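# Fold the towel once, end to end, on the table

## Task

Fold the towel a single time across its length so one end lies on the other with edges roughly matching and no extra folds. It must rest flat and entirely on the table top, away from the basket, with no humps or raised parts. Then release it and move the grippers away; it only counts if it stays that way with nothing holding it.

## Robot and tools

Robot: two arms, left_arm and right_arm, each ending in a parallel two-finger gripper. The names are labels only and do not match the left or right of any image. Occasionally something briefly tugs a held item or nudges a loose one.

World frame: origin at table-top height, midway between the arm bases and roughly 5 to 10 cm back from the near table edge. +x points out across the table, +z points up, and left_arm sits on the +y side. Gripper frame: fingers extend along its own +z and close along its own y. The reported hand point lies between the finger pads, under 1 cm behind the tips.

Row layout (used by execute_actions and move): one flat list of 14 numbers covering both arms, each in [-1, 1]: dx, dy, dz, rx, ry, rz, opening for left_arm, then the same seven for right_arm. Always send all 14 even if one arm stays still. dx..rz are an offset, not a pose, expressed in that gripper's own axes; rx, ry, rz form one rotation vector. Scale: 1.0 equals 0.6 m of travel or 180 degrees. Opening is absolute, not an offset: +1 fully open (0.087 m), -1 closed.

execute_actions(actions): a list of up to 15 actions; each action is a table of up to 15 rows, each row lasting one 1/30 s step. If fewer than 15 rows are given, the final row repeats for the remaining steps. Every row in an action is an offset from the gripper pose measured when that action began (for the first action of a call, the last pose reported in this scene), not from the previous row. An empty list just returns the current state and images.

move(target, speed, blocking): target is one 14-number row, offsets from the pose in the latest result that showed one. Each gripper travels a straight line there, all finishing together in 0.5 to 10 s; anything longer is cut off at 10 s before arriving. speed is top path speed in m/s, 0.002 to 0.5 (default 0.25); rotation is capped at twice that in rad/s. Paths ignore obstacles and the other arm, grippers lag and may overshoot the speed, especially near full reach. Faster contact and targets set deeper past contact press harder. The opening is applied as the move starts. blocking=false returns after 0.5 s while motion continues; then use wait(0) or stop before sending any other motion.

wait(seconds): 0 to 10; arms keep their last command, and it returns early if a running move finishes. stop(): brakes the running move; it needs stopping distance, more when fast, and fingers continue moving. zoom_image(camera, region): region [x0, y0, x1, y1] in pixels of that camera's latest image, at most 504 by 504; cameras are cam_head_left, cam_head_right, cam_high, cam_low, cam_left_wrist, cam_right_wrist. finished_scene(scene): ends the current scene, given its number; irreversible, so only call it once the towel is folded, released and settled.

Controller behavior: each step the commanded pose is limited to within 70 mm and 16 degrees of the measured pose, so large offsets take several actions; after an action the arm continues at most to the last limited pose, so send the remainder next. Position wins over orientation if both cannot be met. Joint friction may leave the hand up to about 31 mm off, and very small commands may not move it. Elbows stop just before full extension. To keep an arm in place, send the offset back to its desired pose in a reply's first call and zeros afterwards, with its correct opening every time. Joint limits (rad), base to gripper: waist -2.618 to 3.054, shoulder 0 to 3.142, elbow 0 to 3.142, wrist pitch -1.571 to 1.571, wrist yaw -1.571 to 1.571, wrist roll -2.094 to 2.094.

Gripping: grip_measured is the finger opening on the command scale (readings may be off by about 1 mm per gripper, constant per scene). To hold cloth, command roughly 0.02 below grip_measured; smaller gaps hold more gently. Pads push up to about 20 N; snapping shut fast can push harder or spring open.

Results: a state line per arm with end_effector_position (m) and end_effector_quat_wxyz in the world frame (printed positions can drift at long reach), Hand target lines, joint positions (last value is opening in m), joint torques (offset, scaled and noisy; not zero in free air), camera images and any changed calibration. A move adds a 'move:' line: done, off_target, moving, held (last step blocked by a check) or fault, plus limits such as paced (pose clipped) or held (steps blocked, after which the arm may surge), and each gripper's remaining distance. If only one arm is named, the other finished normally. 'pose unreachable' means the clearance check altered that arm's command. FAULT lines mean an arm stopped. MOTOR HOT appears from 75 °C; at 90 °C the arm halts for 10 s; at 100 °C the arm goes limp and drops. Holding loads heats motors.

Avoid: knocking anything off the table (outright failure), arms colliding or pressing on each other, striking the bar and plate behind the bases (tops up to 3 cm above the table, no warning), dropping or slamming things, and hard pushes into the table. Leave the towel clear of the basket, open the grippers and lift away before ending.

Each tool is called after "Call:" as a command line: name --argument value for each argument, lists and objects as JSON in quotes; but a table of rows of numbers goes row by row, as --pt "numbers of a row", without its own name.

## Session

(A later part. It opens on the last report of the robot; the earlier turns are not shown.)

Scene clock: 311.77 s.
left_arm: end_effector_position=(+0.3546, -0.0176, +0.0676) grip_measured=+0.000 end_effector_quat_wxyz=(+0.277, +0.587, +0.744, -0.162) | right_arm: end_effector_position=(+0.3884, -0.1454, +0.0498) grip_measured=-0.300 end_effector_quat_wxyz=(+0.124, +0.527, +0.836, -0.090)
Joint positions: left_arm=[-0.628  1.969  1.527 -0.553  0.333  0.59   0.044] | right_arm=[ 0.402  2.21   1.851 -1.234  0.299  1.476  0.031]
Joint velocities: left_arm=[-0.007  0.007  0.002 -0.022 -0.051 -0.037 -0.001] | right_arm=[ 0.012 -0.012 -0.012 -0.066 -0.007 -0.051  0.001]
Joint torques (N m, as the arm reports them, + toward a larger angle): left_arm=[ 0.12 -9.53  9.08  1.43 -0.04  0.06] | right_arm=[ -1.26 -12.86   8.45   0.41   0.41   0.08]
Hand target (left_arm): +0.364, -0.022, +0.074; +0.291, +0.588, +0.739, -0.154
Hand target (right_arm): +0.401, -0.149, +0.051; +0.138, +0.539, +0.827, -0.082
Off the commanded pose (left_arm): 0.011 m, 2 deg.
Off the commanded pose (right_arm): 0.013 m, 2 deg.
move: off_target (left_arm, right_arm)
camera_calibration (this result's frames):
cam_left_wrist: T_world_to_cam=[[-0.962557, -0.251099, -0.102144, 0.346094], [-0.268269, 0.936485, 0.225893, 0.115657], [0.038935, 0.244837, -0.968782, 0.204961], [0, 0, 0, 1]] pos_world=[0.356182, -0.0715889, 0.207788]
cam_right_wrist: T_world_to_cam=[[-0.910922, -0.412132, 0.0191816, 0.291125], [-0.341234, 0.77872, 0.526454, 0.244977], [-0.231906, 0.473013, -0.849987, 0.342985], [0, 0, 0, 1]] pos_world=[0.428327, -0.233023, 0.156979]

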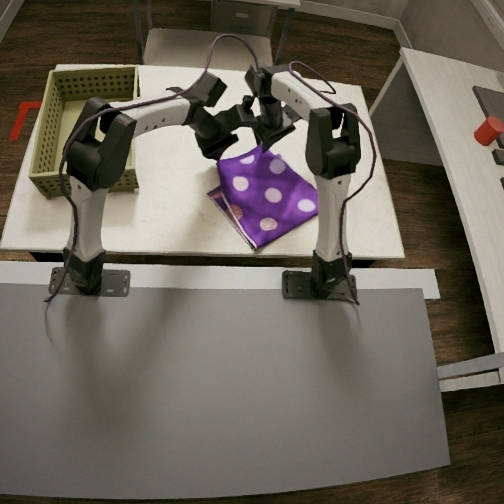

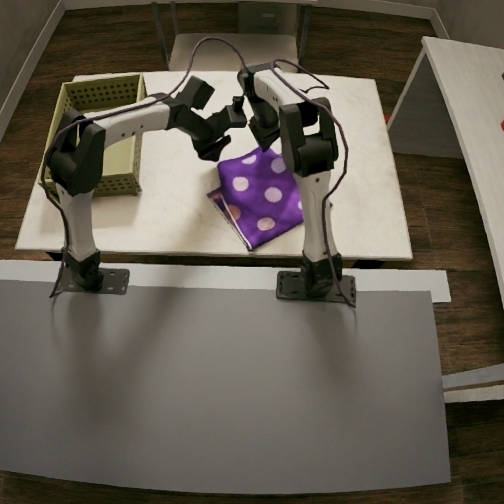

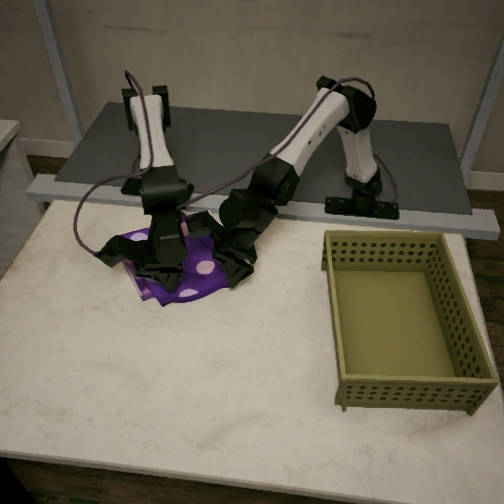

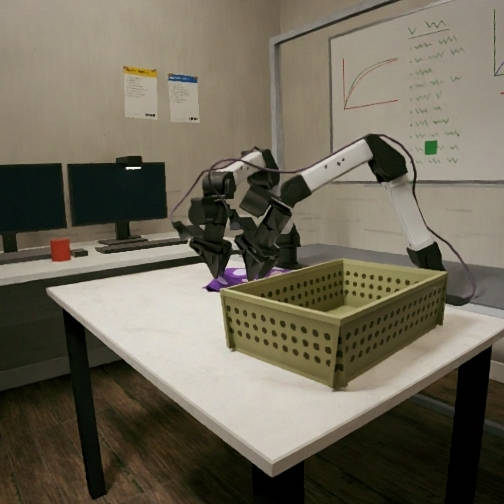

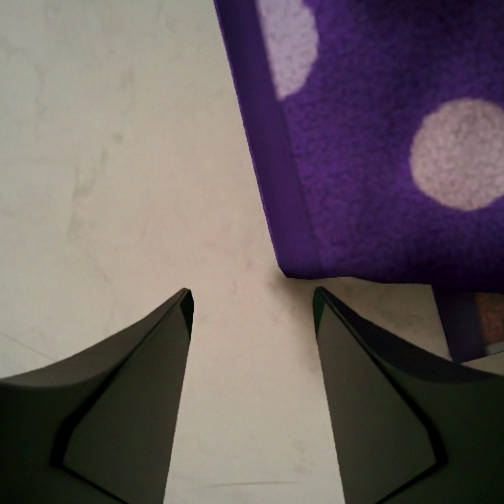

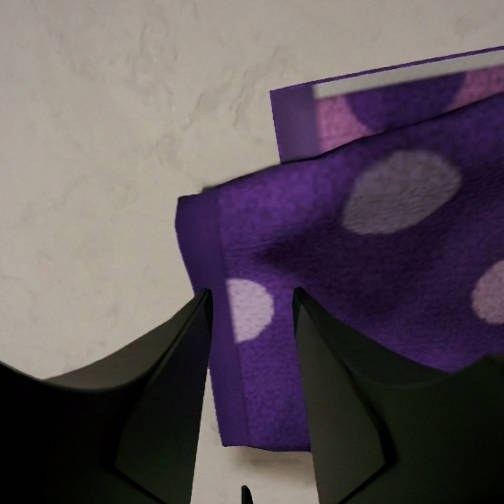

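Call:
move --target '[0.027,-0.042,0.077,0.03,-0.05,0,0,-0.013,0.005,0.083,0,0,0,-0.3]' --speed 0.05

Call:
execute_actions --actions '[[[0.008,0,0.015,0,0,0,-0.3,0,0,0.015,0,0,0,-0.5]],[[0.008,0,0.01,0,0,0,-0.6,0,0,0.01,0,0,0,-0.7]],[[0.005,0,0.01,0,0,0,-0.85,0,0,0.01,0,0,0,-0.87]],[[0,0,0,0,0,0,-1,0,0,0,0,0,0,-0.99]]]'

Scene clock: 314.80 s.
left_arm: end_effector_position=(+0.3412, -0.0414, +0.0288) grip_measured=+0.000 end_effector_quat_wxyz=(+0.313, +0.588, +0.707, -0.237) | right_arm: end_effector_position=(+0.3981, -0.1588, +0.0155) grip_measured=-0.300 end_effector_quat_wxyz=(+0.126, +0.526, +0.837, -0.086)
Joint positions: left_arm=[-0.628  1.988  1.319 -0.225  0.49   0.566  0.044] | right_arm=[ 0.365  2.24   1.761 -1.094  0.299  1.434  0.031]
Joint velocities: left_arm=[-0.012 -0.012 -0.007  0.037 -0.066  0.125 -0.   ] | right_arm=[-0.007 -0.012 -0.012 -0.037  0.066 -0.007  0.001]
Joint torques (N m, as the arm reports them, + toward a larger angle): left_arm=[ 0.93 -9.31  5.15  1.53  0.23 -0.03] | right_arm=[ -1.28 -12.56   4.99   0.53   0.26  -0.12]
Hand target (left_arm): +0.339, -0.038, +0.019; +0.306, +0.585, +0.711, -0.242
Hand target (right_arm): +0.400, -0.165, +0.005; +0.123, +0.527, +0.836, -0.090
Off the commanded pose (left_arm): 0.011 m, 1 deg.
Off the commanded pose (right_arm): 0.013 m, 0 deg.
move: off_target (left_arm, right_arm)
camera_calibration (this result's frames):
cam_left_wrist: T_world_to_cam=[[-0.980135, -0.190934, -0.0536719, 0.330358], [-0.194412, 0.978456, 0.0694819, 0.124143], [0.0392492, 0.078536, -0.996138, 0.167484], [0, 0, 0, 1]] pos_world=[0.341356, -0.0715453, 0.175942]
cam_right_wrist: T_world_to_cam=[[-0.909416, -0.41573, 0.0114728, 0.294137], [-0.348034, 0.775852, 0.526238, 0.279043], [-0.227674, 0.474576, -0.85026, 0.320959], [0, 0, 0, 1]] pos_world=[0.437683, -0.246534, 0.122681]

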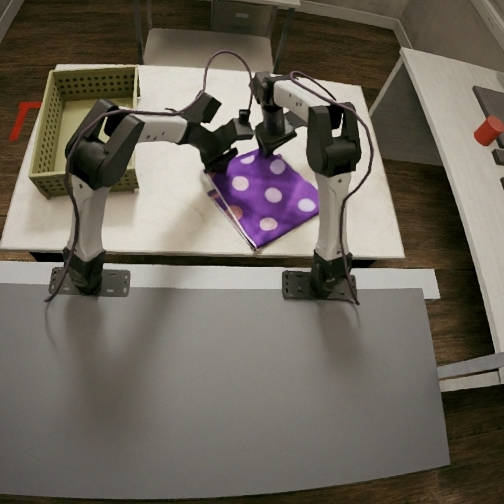

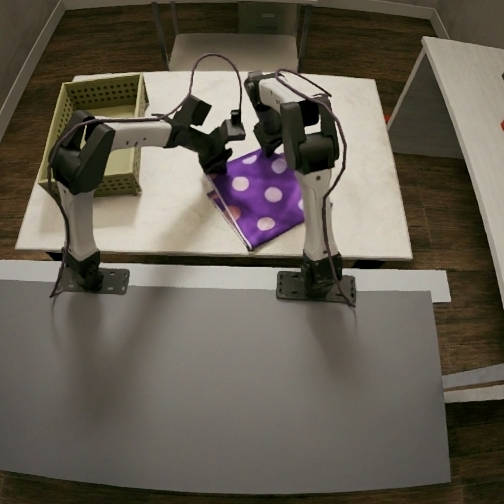

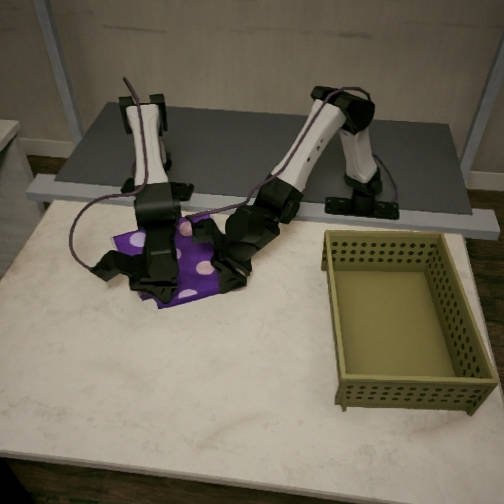

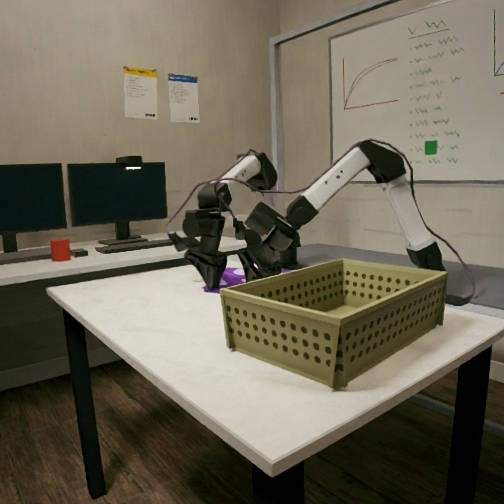

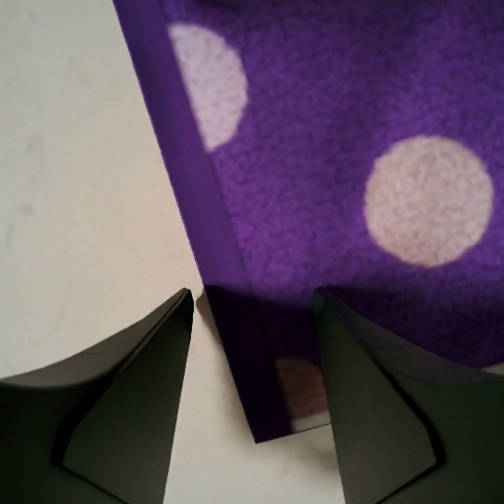

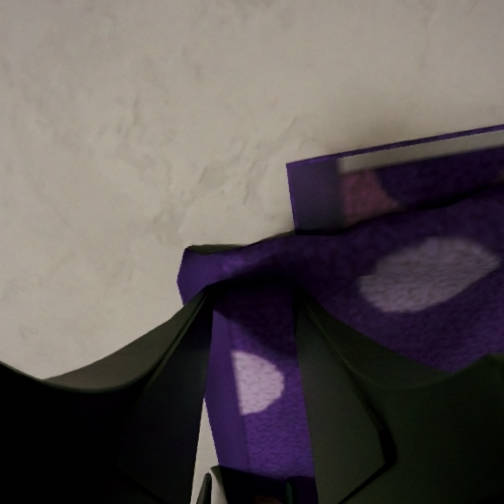

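Scene clock: 316.80 s.
left_arm: end_effector_position=(+0.3472, -0.0460, +0.0305) grip_measured=-1.000 end_effector_quat_wxyz=(+0.328, +0.588, +0.701, -0.236) | right_arm: end_effector_position=(+0.3995, -0.1583, +0.0155) grip_measured=-0.979 end_effector_quat_wxyz=(+0.128, +0.526, +0.836, -0.084)
Joint positions: left_arm=[-0.628  1.995  1.319 -0.186  0.49   0.565  0.   ] | right_arm=[ 0.365  2.24   1.761 -1.088  0.299  1.434  0.001]
Joint velocities: left_arm=[-0.002 -0.002 -0.007  0.022 -0.022  0.037  0.   ] | right_arm=[-0.002 -0.007 -0.012 -0.051  0.037  0.022  0.   ]
Joint torques (N m, as the arm reports them, + toward a larger angle): left_arm=[  0.17 -10.38   6.46   1.48   0.19   0.02] | right_arm=[ -0.12 -14.13   6.45   0.29   0.25  -0.03]
Hand target (left_arm): +0.347, -0.046, +0.031; +0.328, +0.588, +0.701, -0.236
Hand target (right_arm): +0.400, -0.158, +0.015; +0.128, +0.526, +0.836, -0.084
Off the commanded pose (left_arm): 0.000 m, 0 deg.
Off the commanded pose (right_arm): 0.000 m, 0 deg.
camera_calibration (this result's frames):
cam_left_wrist: T_world_to_cam=[[-0.978478, -0.192418, -0.0745347, 0.335455], [-0.196099, 0.979522, 0.0456281, 0.131001], [0.0642287, 0.0592622, -0.996174, 0.159771], [0, 0, 0, 1]] pos_world=[0.343663, -0.0732395, 0.178185]
cam_right_wrist: T_world_to_cam=[[-0.909448, -0.415777, 0.00578785, 0.295674], [-0.350923, 0.774907, 0.525712, 0.280179], [-0.223064, 0.476077, -0.850643, 0.319473], [0, 0, 0, 1]] pos_world=[0.438484, -0.246272, 0.122752]

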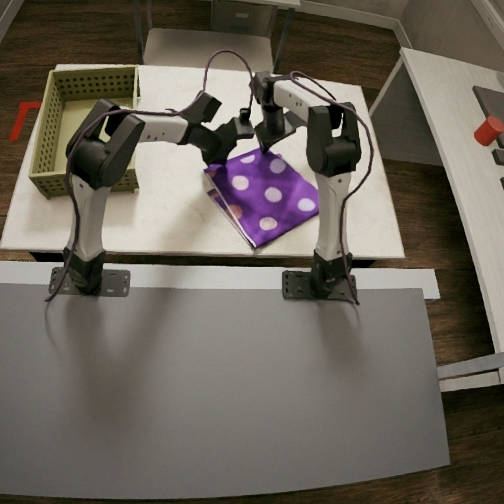

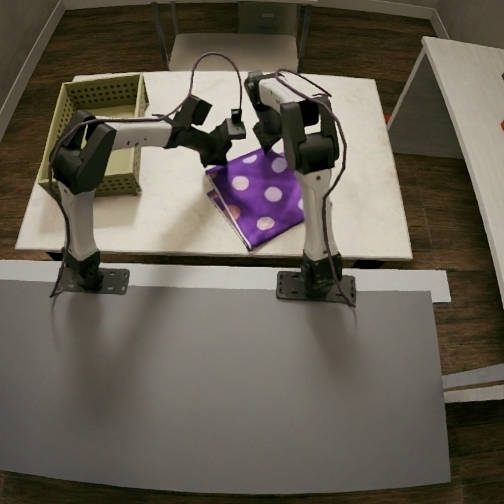

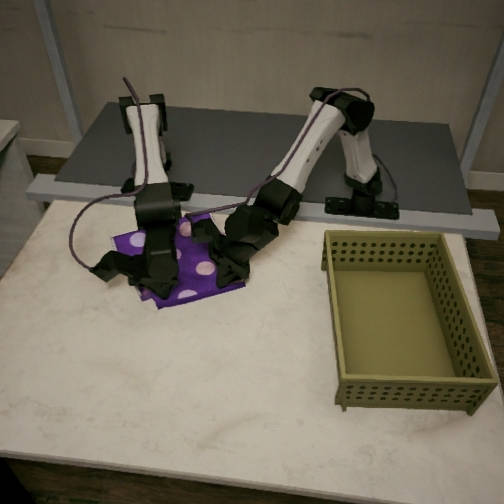

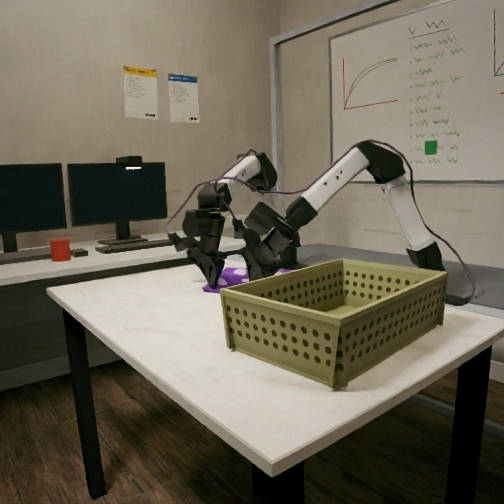

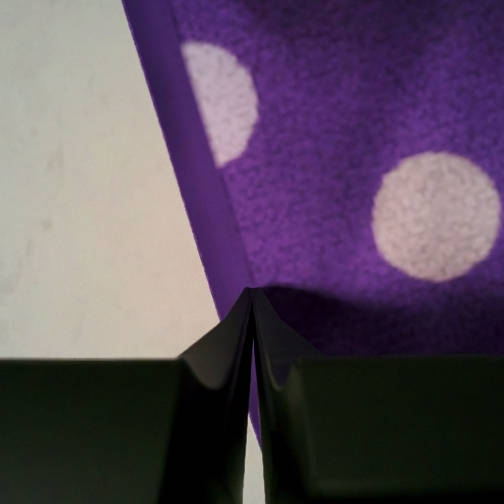

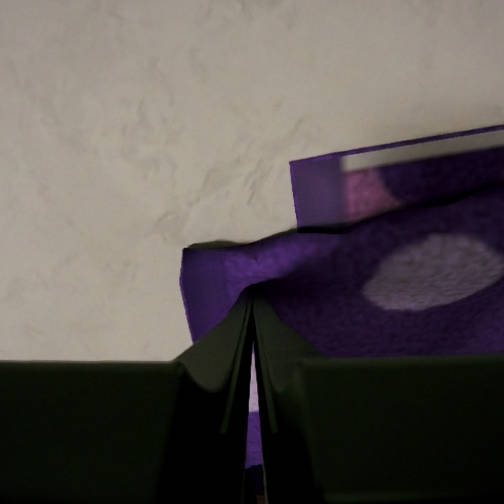

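Call:
move --target '[-0.01,0.02,-0.01,0.04,0,0,0.1,-0.04,0,-0.09,0,0,0,-1]' --speed 0.04

Scene clock: 319.33 s.
left_arm: end_effector_position=(+0.3521, -0.0421, +0.0374) grip_measured=+0.100 end_effector_quat_wxyz=(+0.288, +0.608, +0.686, -0.277) | right_arm: end_effector_position=(+0.3970, -0.1589, +0.0589) grip_measured=-0.980 end_effector_quat_wxyz=(+0.118, +0.523, +0.839, -0.096)
Joint positions: left_arm=[-0.578  2.064  1.478 -0.392  0.617  0.659  0.048] | right_arm=[ 0.365  2.24   1.934 -1.292  0.299  1.429  0.001]
Joint velocities: left_arm=[-0.002 -0.017 -0.012 -0.081 -0.007  0.051 -0.001] | right_arm=[ 0.002 -0.007 -0.007 -0.081 -0.007 -0.007 -0.001]
Joint torques (N m, as the arm reports them, + toward a larger angle): left_arm=[  1.   -10.     8.88   1.18   0.3    0.05] | right_arm=[ -1.36 -16.41   8.43   0.15   0.26  -0.13]
Hand target (left_arm): +0.358, -0.043, +0.040; +0.291, +0.607, +0.684, -0.280
Hand target (right_arm): +0.402, -0.164, +0.074; +0.128, +0.526, +0.836, -0.084
Off the commanded pose (left_arm): 0.007 m, 0 deg.
Off the commanded pose (right_arm): 0.017 m, 2 deg.
move: off_target (right_arm)
camera_calibration (this result's frames):
cam_left_wrist: T_world_to_cam=[[-0.994657, -0.1028, 0.00951319, 0.347894], [-0.102141, 0.993294, 0.054167, 0.0950843], [-0.0150177, 0.0529058, -0.998487, 0.19385], [0, 0, 0, 1]] pos_world=[0.358658, -0.0689391, 0.185097]
cam_right_wrist: T_world_to_cam=[[-0.906904, -0.419691, 0.0372049, 0.289393], [-0.338618, 0.778555, 0.528384, 0.252438], [-0.250724, 0.466596, -0.84819, 0.365457], [0, 0, 0, 1]] pos_world=[0.439561, -0.245602, 0.165826]

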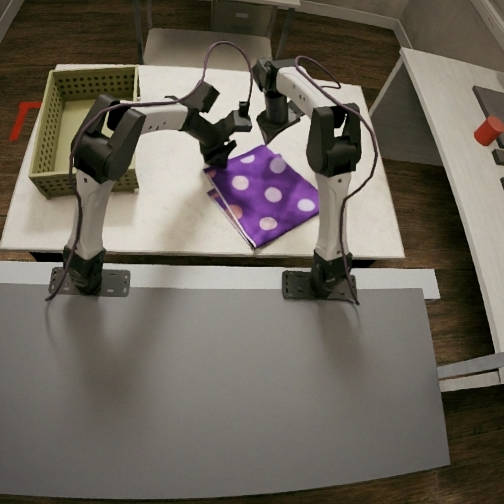

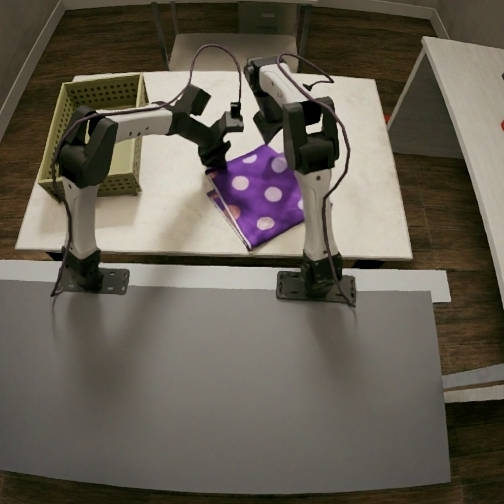

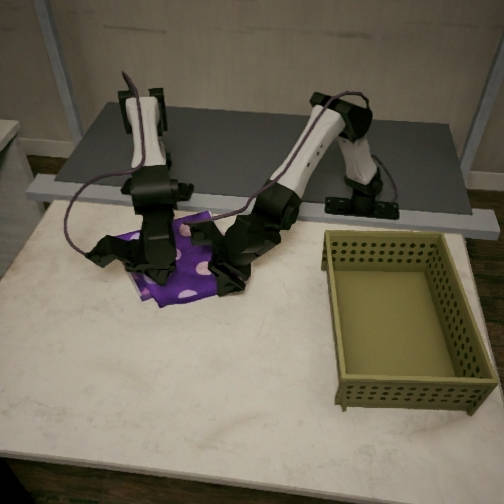

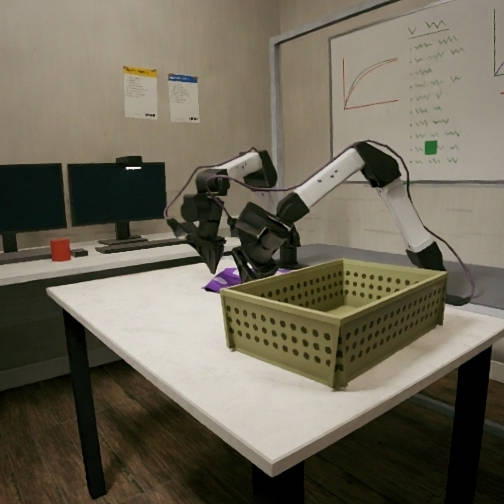

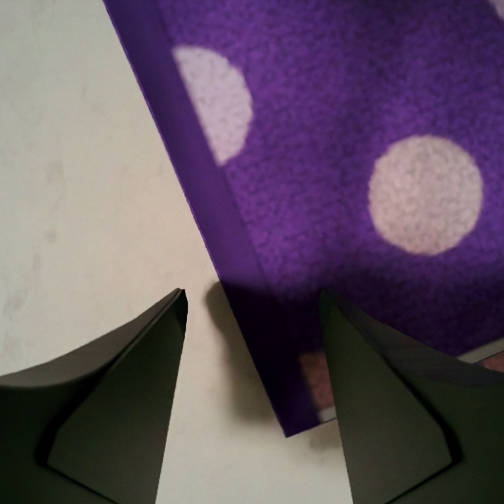

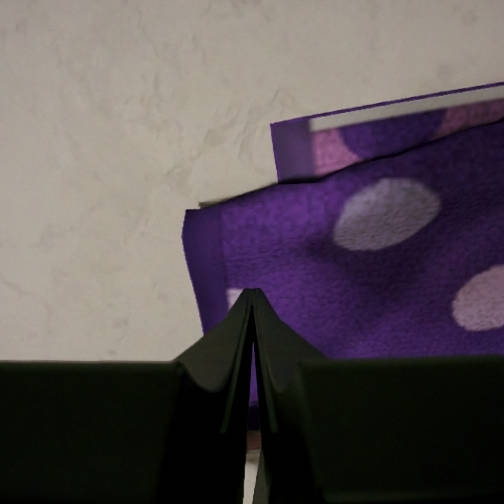

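Call:
move --target '[0.028,-0.01,0.032,0,0,0,0.1,0.02,-0.01,0.105,-0.02,0,0,-0.1]' --speed 0.05

Call:
execute_actions --actions '[[[0.015,0,0.015,0,0,0,-0.25,0,0,0.025,0,0,0,-0.4]],[[0.015,0,0.015,0,0,0,-0.55,0,0,0.025,0,0,0,-0.65]],[[0.015,0,0.015,0,0,0,-0.8,0,0,0.025,0,0,0,-0.85]],[[0.01,0,0.01,0,0,0,-1,0,0,0.02,0,0,0,-1]]]'

Scene clock: 322.00 s.
left_arm: end_effector_position=(+0.3518, -0.0472, +0.0269) grip_measured=+0.100 end_effector_quat_wxyz=(+0.301, +0.608, +0.680, -0.278) | right_arm: end_effector_position=(+0.3864, -0.1634, +0.0132) grip_measured=-0.100 end_effector_quat_wxyz=(+0.130, +0.512, +0.846, -0.074)
Joint positions: left_arm=[-0.587  2.071  1.428 -0.3    0.617  0.648  0.048] | right_arm=[ 0.359  2.167  1.633 -1.007  0.289  1.39   0.039]
Joint velocities: left_arm=[-0.012 -0.012  0.002  0.037  0.022 -0.051 -0.   ] | right_arm=[ 0.002 -0.002  0.007 -0.022 -0.037 -0.051  0.   ]
Joint torques (N m, as the arm reports them, + toward a larger angle): left_arm=[-0.3  -9.77  5.08  1.45  0.12 -0.03] | right_arm=[ -1.62 -11.36   3.14   0.99   0.27  -0.05]
Hand target (left_arm): +0.346, -0.045, +0.012; +0.288, +0.608, +0.686, -0.277
Hand target (right_arm): +0.392, -0.170, -0.004; +0.134, +0.519, +0.841, -0.071
Off the commanded pose (left_arm): 0.016 m, 2 deg.
Off the commanded pose (right_arm): 0.020 m, 1 deg.
move: off_target (left_arm, right_arm)
camera_calibration (this result's frames):
cam_left_wrist: T_world_to_cam=[[-0.99484, -0.10111, -0.00838308, 0.347731], [-0.101326, 0.994354, 0.0315125, 0.101044], [0.00514954, 0.0321993, -0.999468, 0.175581], [0, 0, 0, 1]] pos_world=[0.355271, -0.0709679, 0.175219]
cam_right_wrist: T_world_to_cam=[[-0.893504, -0.448957, -0.0094163, 0.27023], [-0.384777, 0.754628, 0.531491, 0.290334], [-0.23151, 0.478512, -0.847012, 0.320649], [0, 0, 0, 1]] pos_world=[0.427399, -0.251207, 0.119829]

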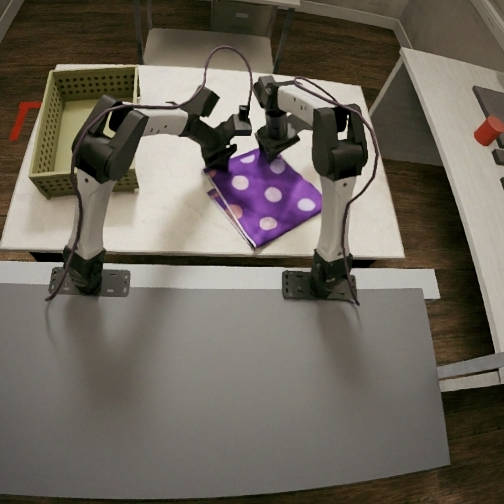

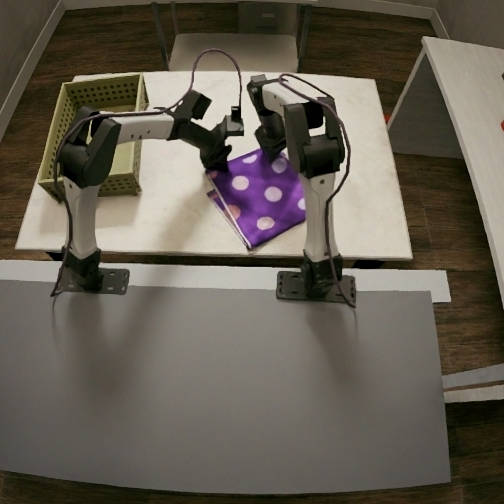

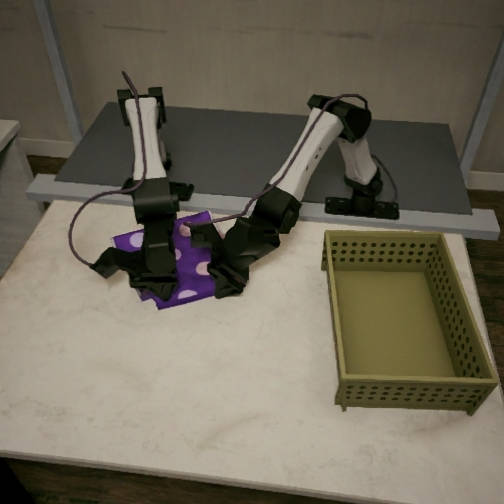

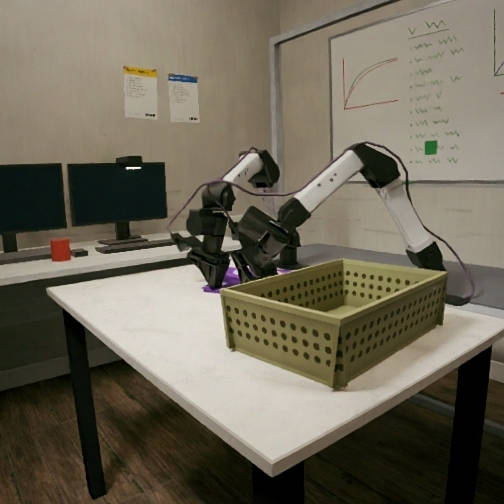

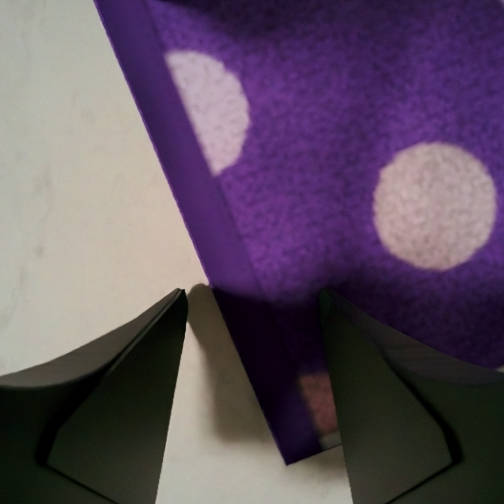

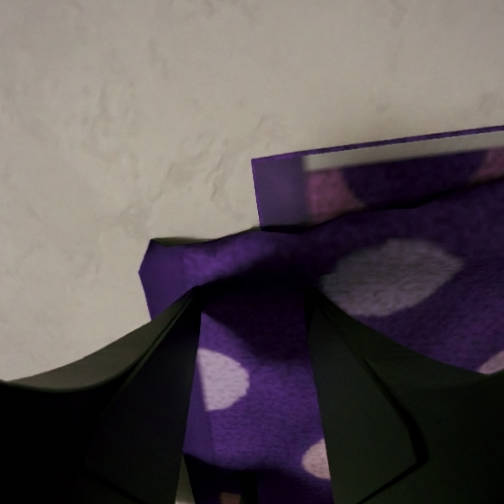

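Scene clock: 324.00 s.
left_arm: end_effector_position=(+0.3675, -0.0578, +0.0310) grip_measured=-1.000 end_effector_quat_wxyz=(+0.339, +0.610, +0.662, -0.273) | right_arm: end_effector_position=(+0.3850, -0.1642, +0.0140) grip_measured=-0.979 end_effector_quat_wxyz=(+0.130, +0.500, +0.853, -0.076)
Joint positions: left_arm=[-0.586  2.087  1.428 -0.201  0.617  0.648  0.   ] | right_arm=[ 0.359  2.165  1.633 -1.009  0.289  1.361  0.001]
Joint velocities: left_arm=[-0.002 -0.007  0.002  0.007 -0.037 -0.051  0.   ] | right_arm=[-0.002 -0.002 -0.012 -0.022  0.007  0.051 -0.   ]
Joint torques (N m, as the arm reports them, + toward a larger angle): left_arm=[ 0.11 -9.99  5.82  1.58  0.18  0.  ] | right_arm=[ -0.79 -12.1    4.32   0.7    0.25  -0.09]
Hand target (left_arm): +0.366, -0.057, +0.021; +0.332, +0.610, +0.665, -0.274
Hand target (right_arm): +0.386, -0.167, +0.003; +0.129, +0.500, +0.853, -0.077
Off the commanded pose (left_arm): 0.010 m, 1 deg.
Off the commanded pose (right_arm): 0.012 m, 0 deg.
camera_calibration (this result's frames):
cam_left_wrist: T_world_to_cam=[[-0.992128, -0.10268, -0.0716861, 0.363165], [-0.101323, 0.994603, -0.0223336, 0.114722], [0.0735924, -0.0148943, -0.997177, 0.151965], [0, 0, 0, 1]] pos_world=[0.360746, -0.0745493, 0.180132]
cam_right_wrist: T_world_to_cam=[[-0.880793, -0.473502, -0.000316127, 0.259565], [-0.401468, 0.746444, 0.530702, 0.295118], [-0.251052, 0.467566, -0.847558, 0.327074], [0, 0, 0, 1]] pos_world=[0.429216, -0.250313, 0.120677]

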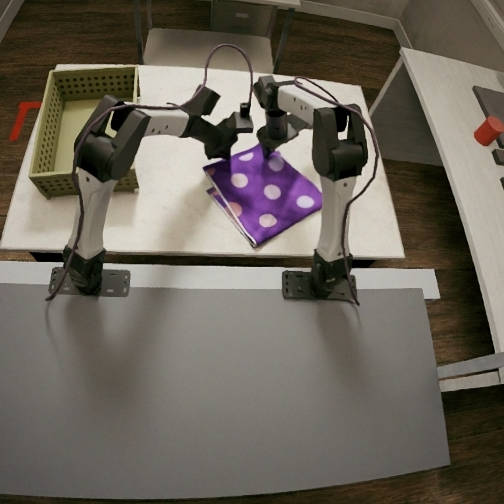

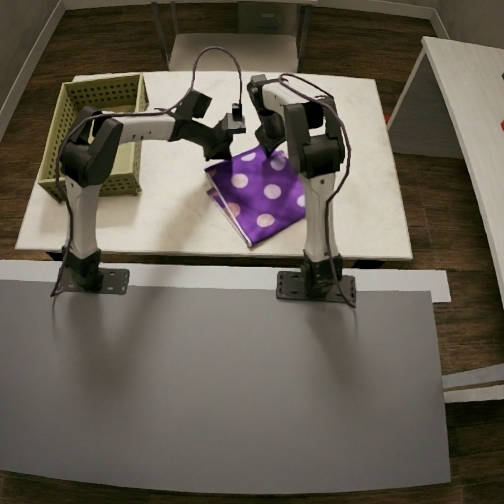

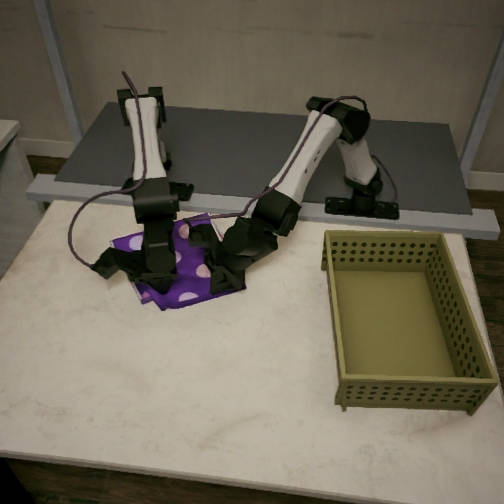

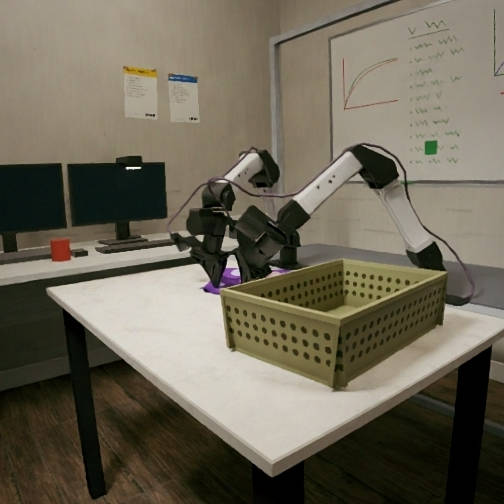

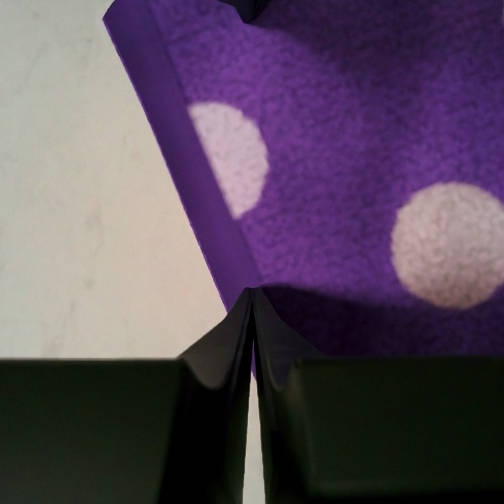

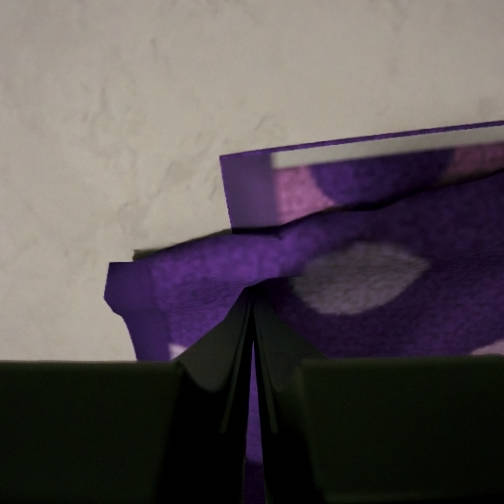

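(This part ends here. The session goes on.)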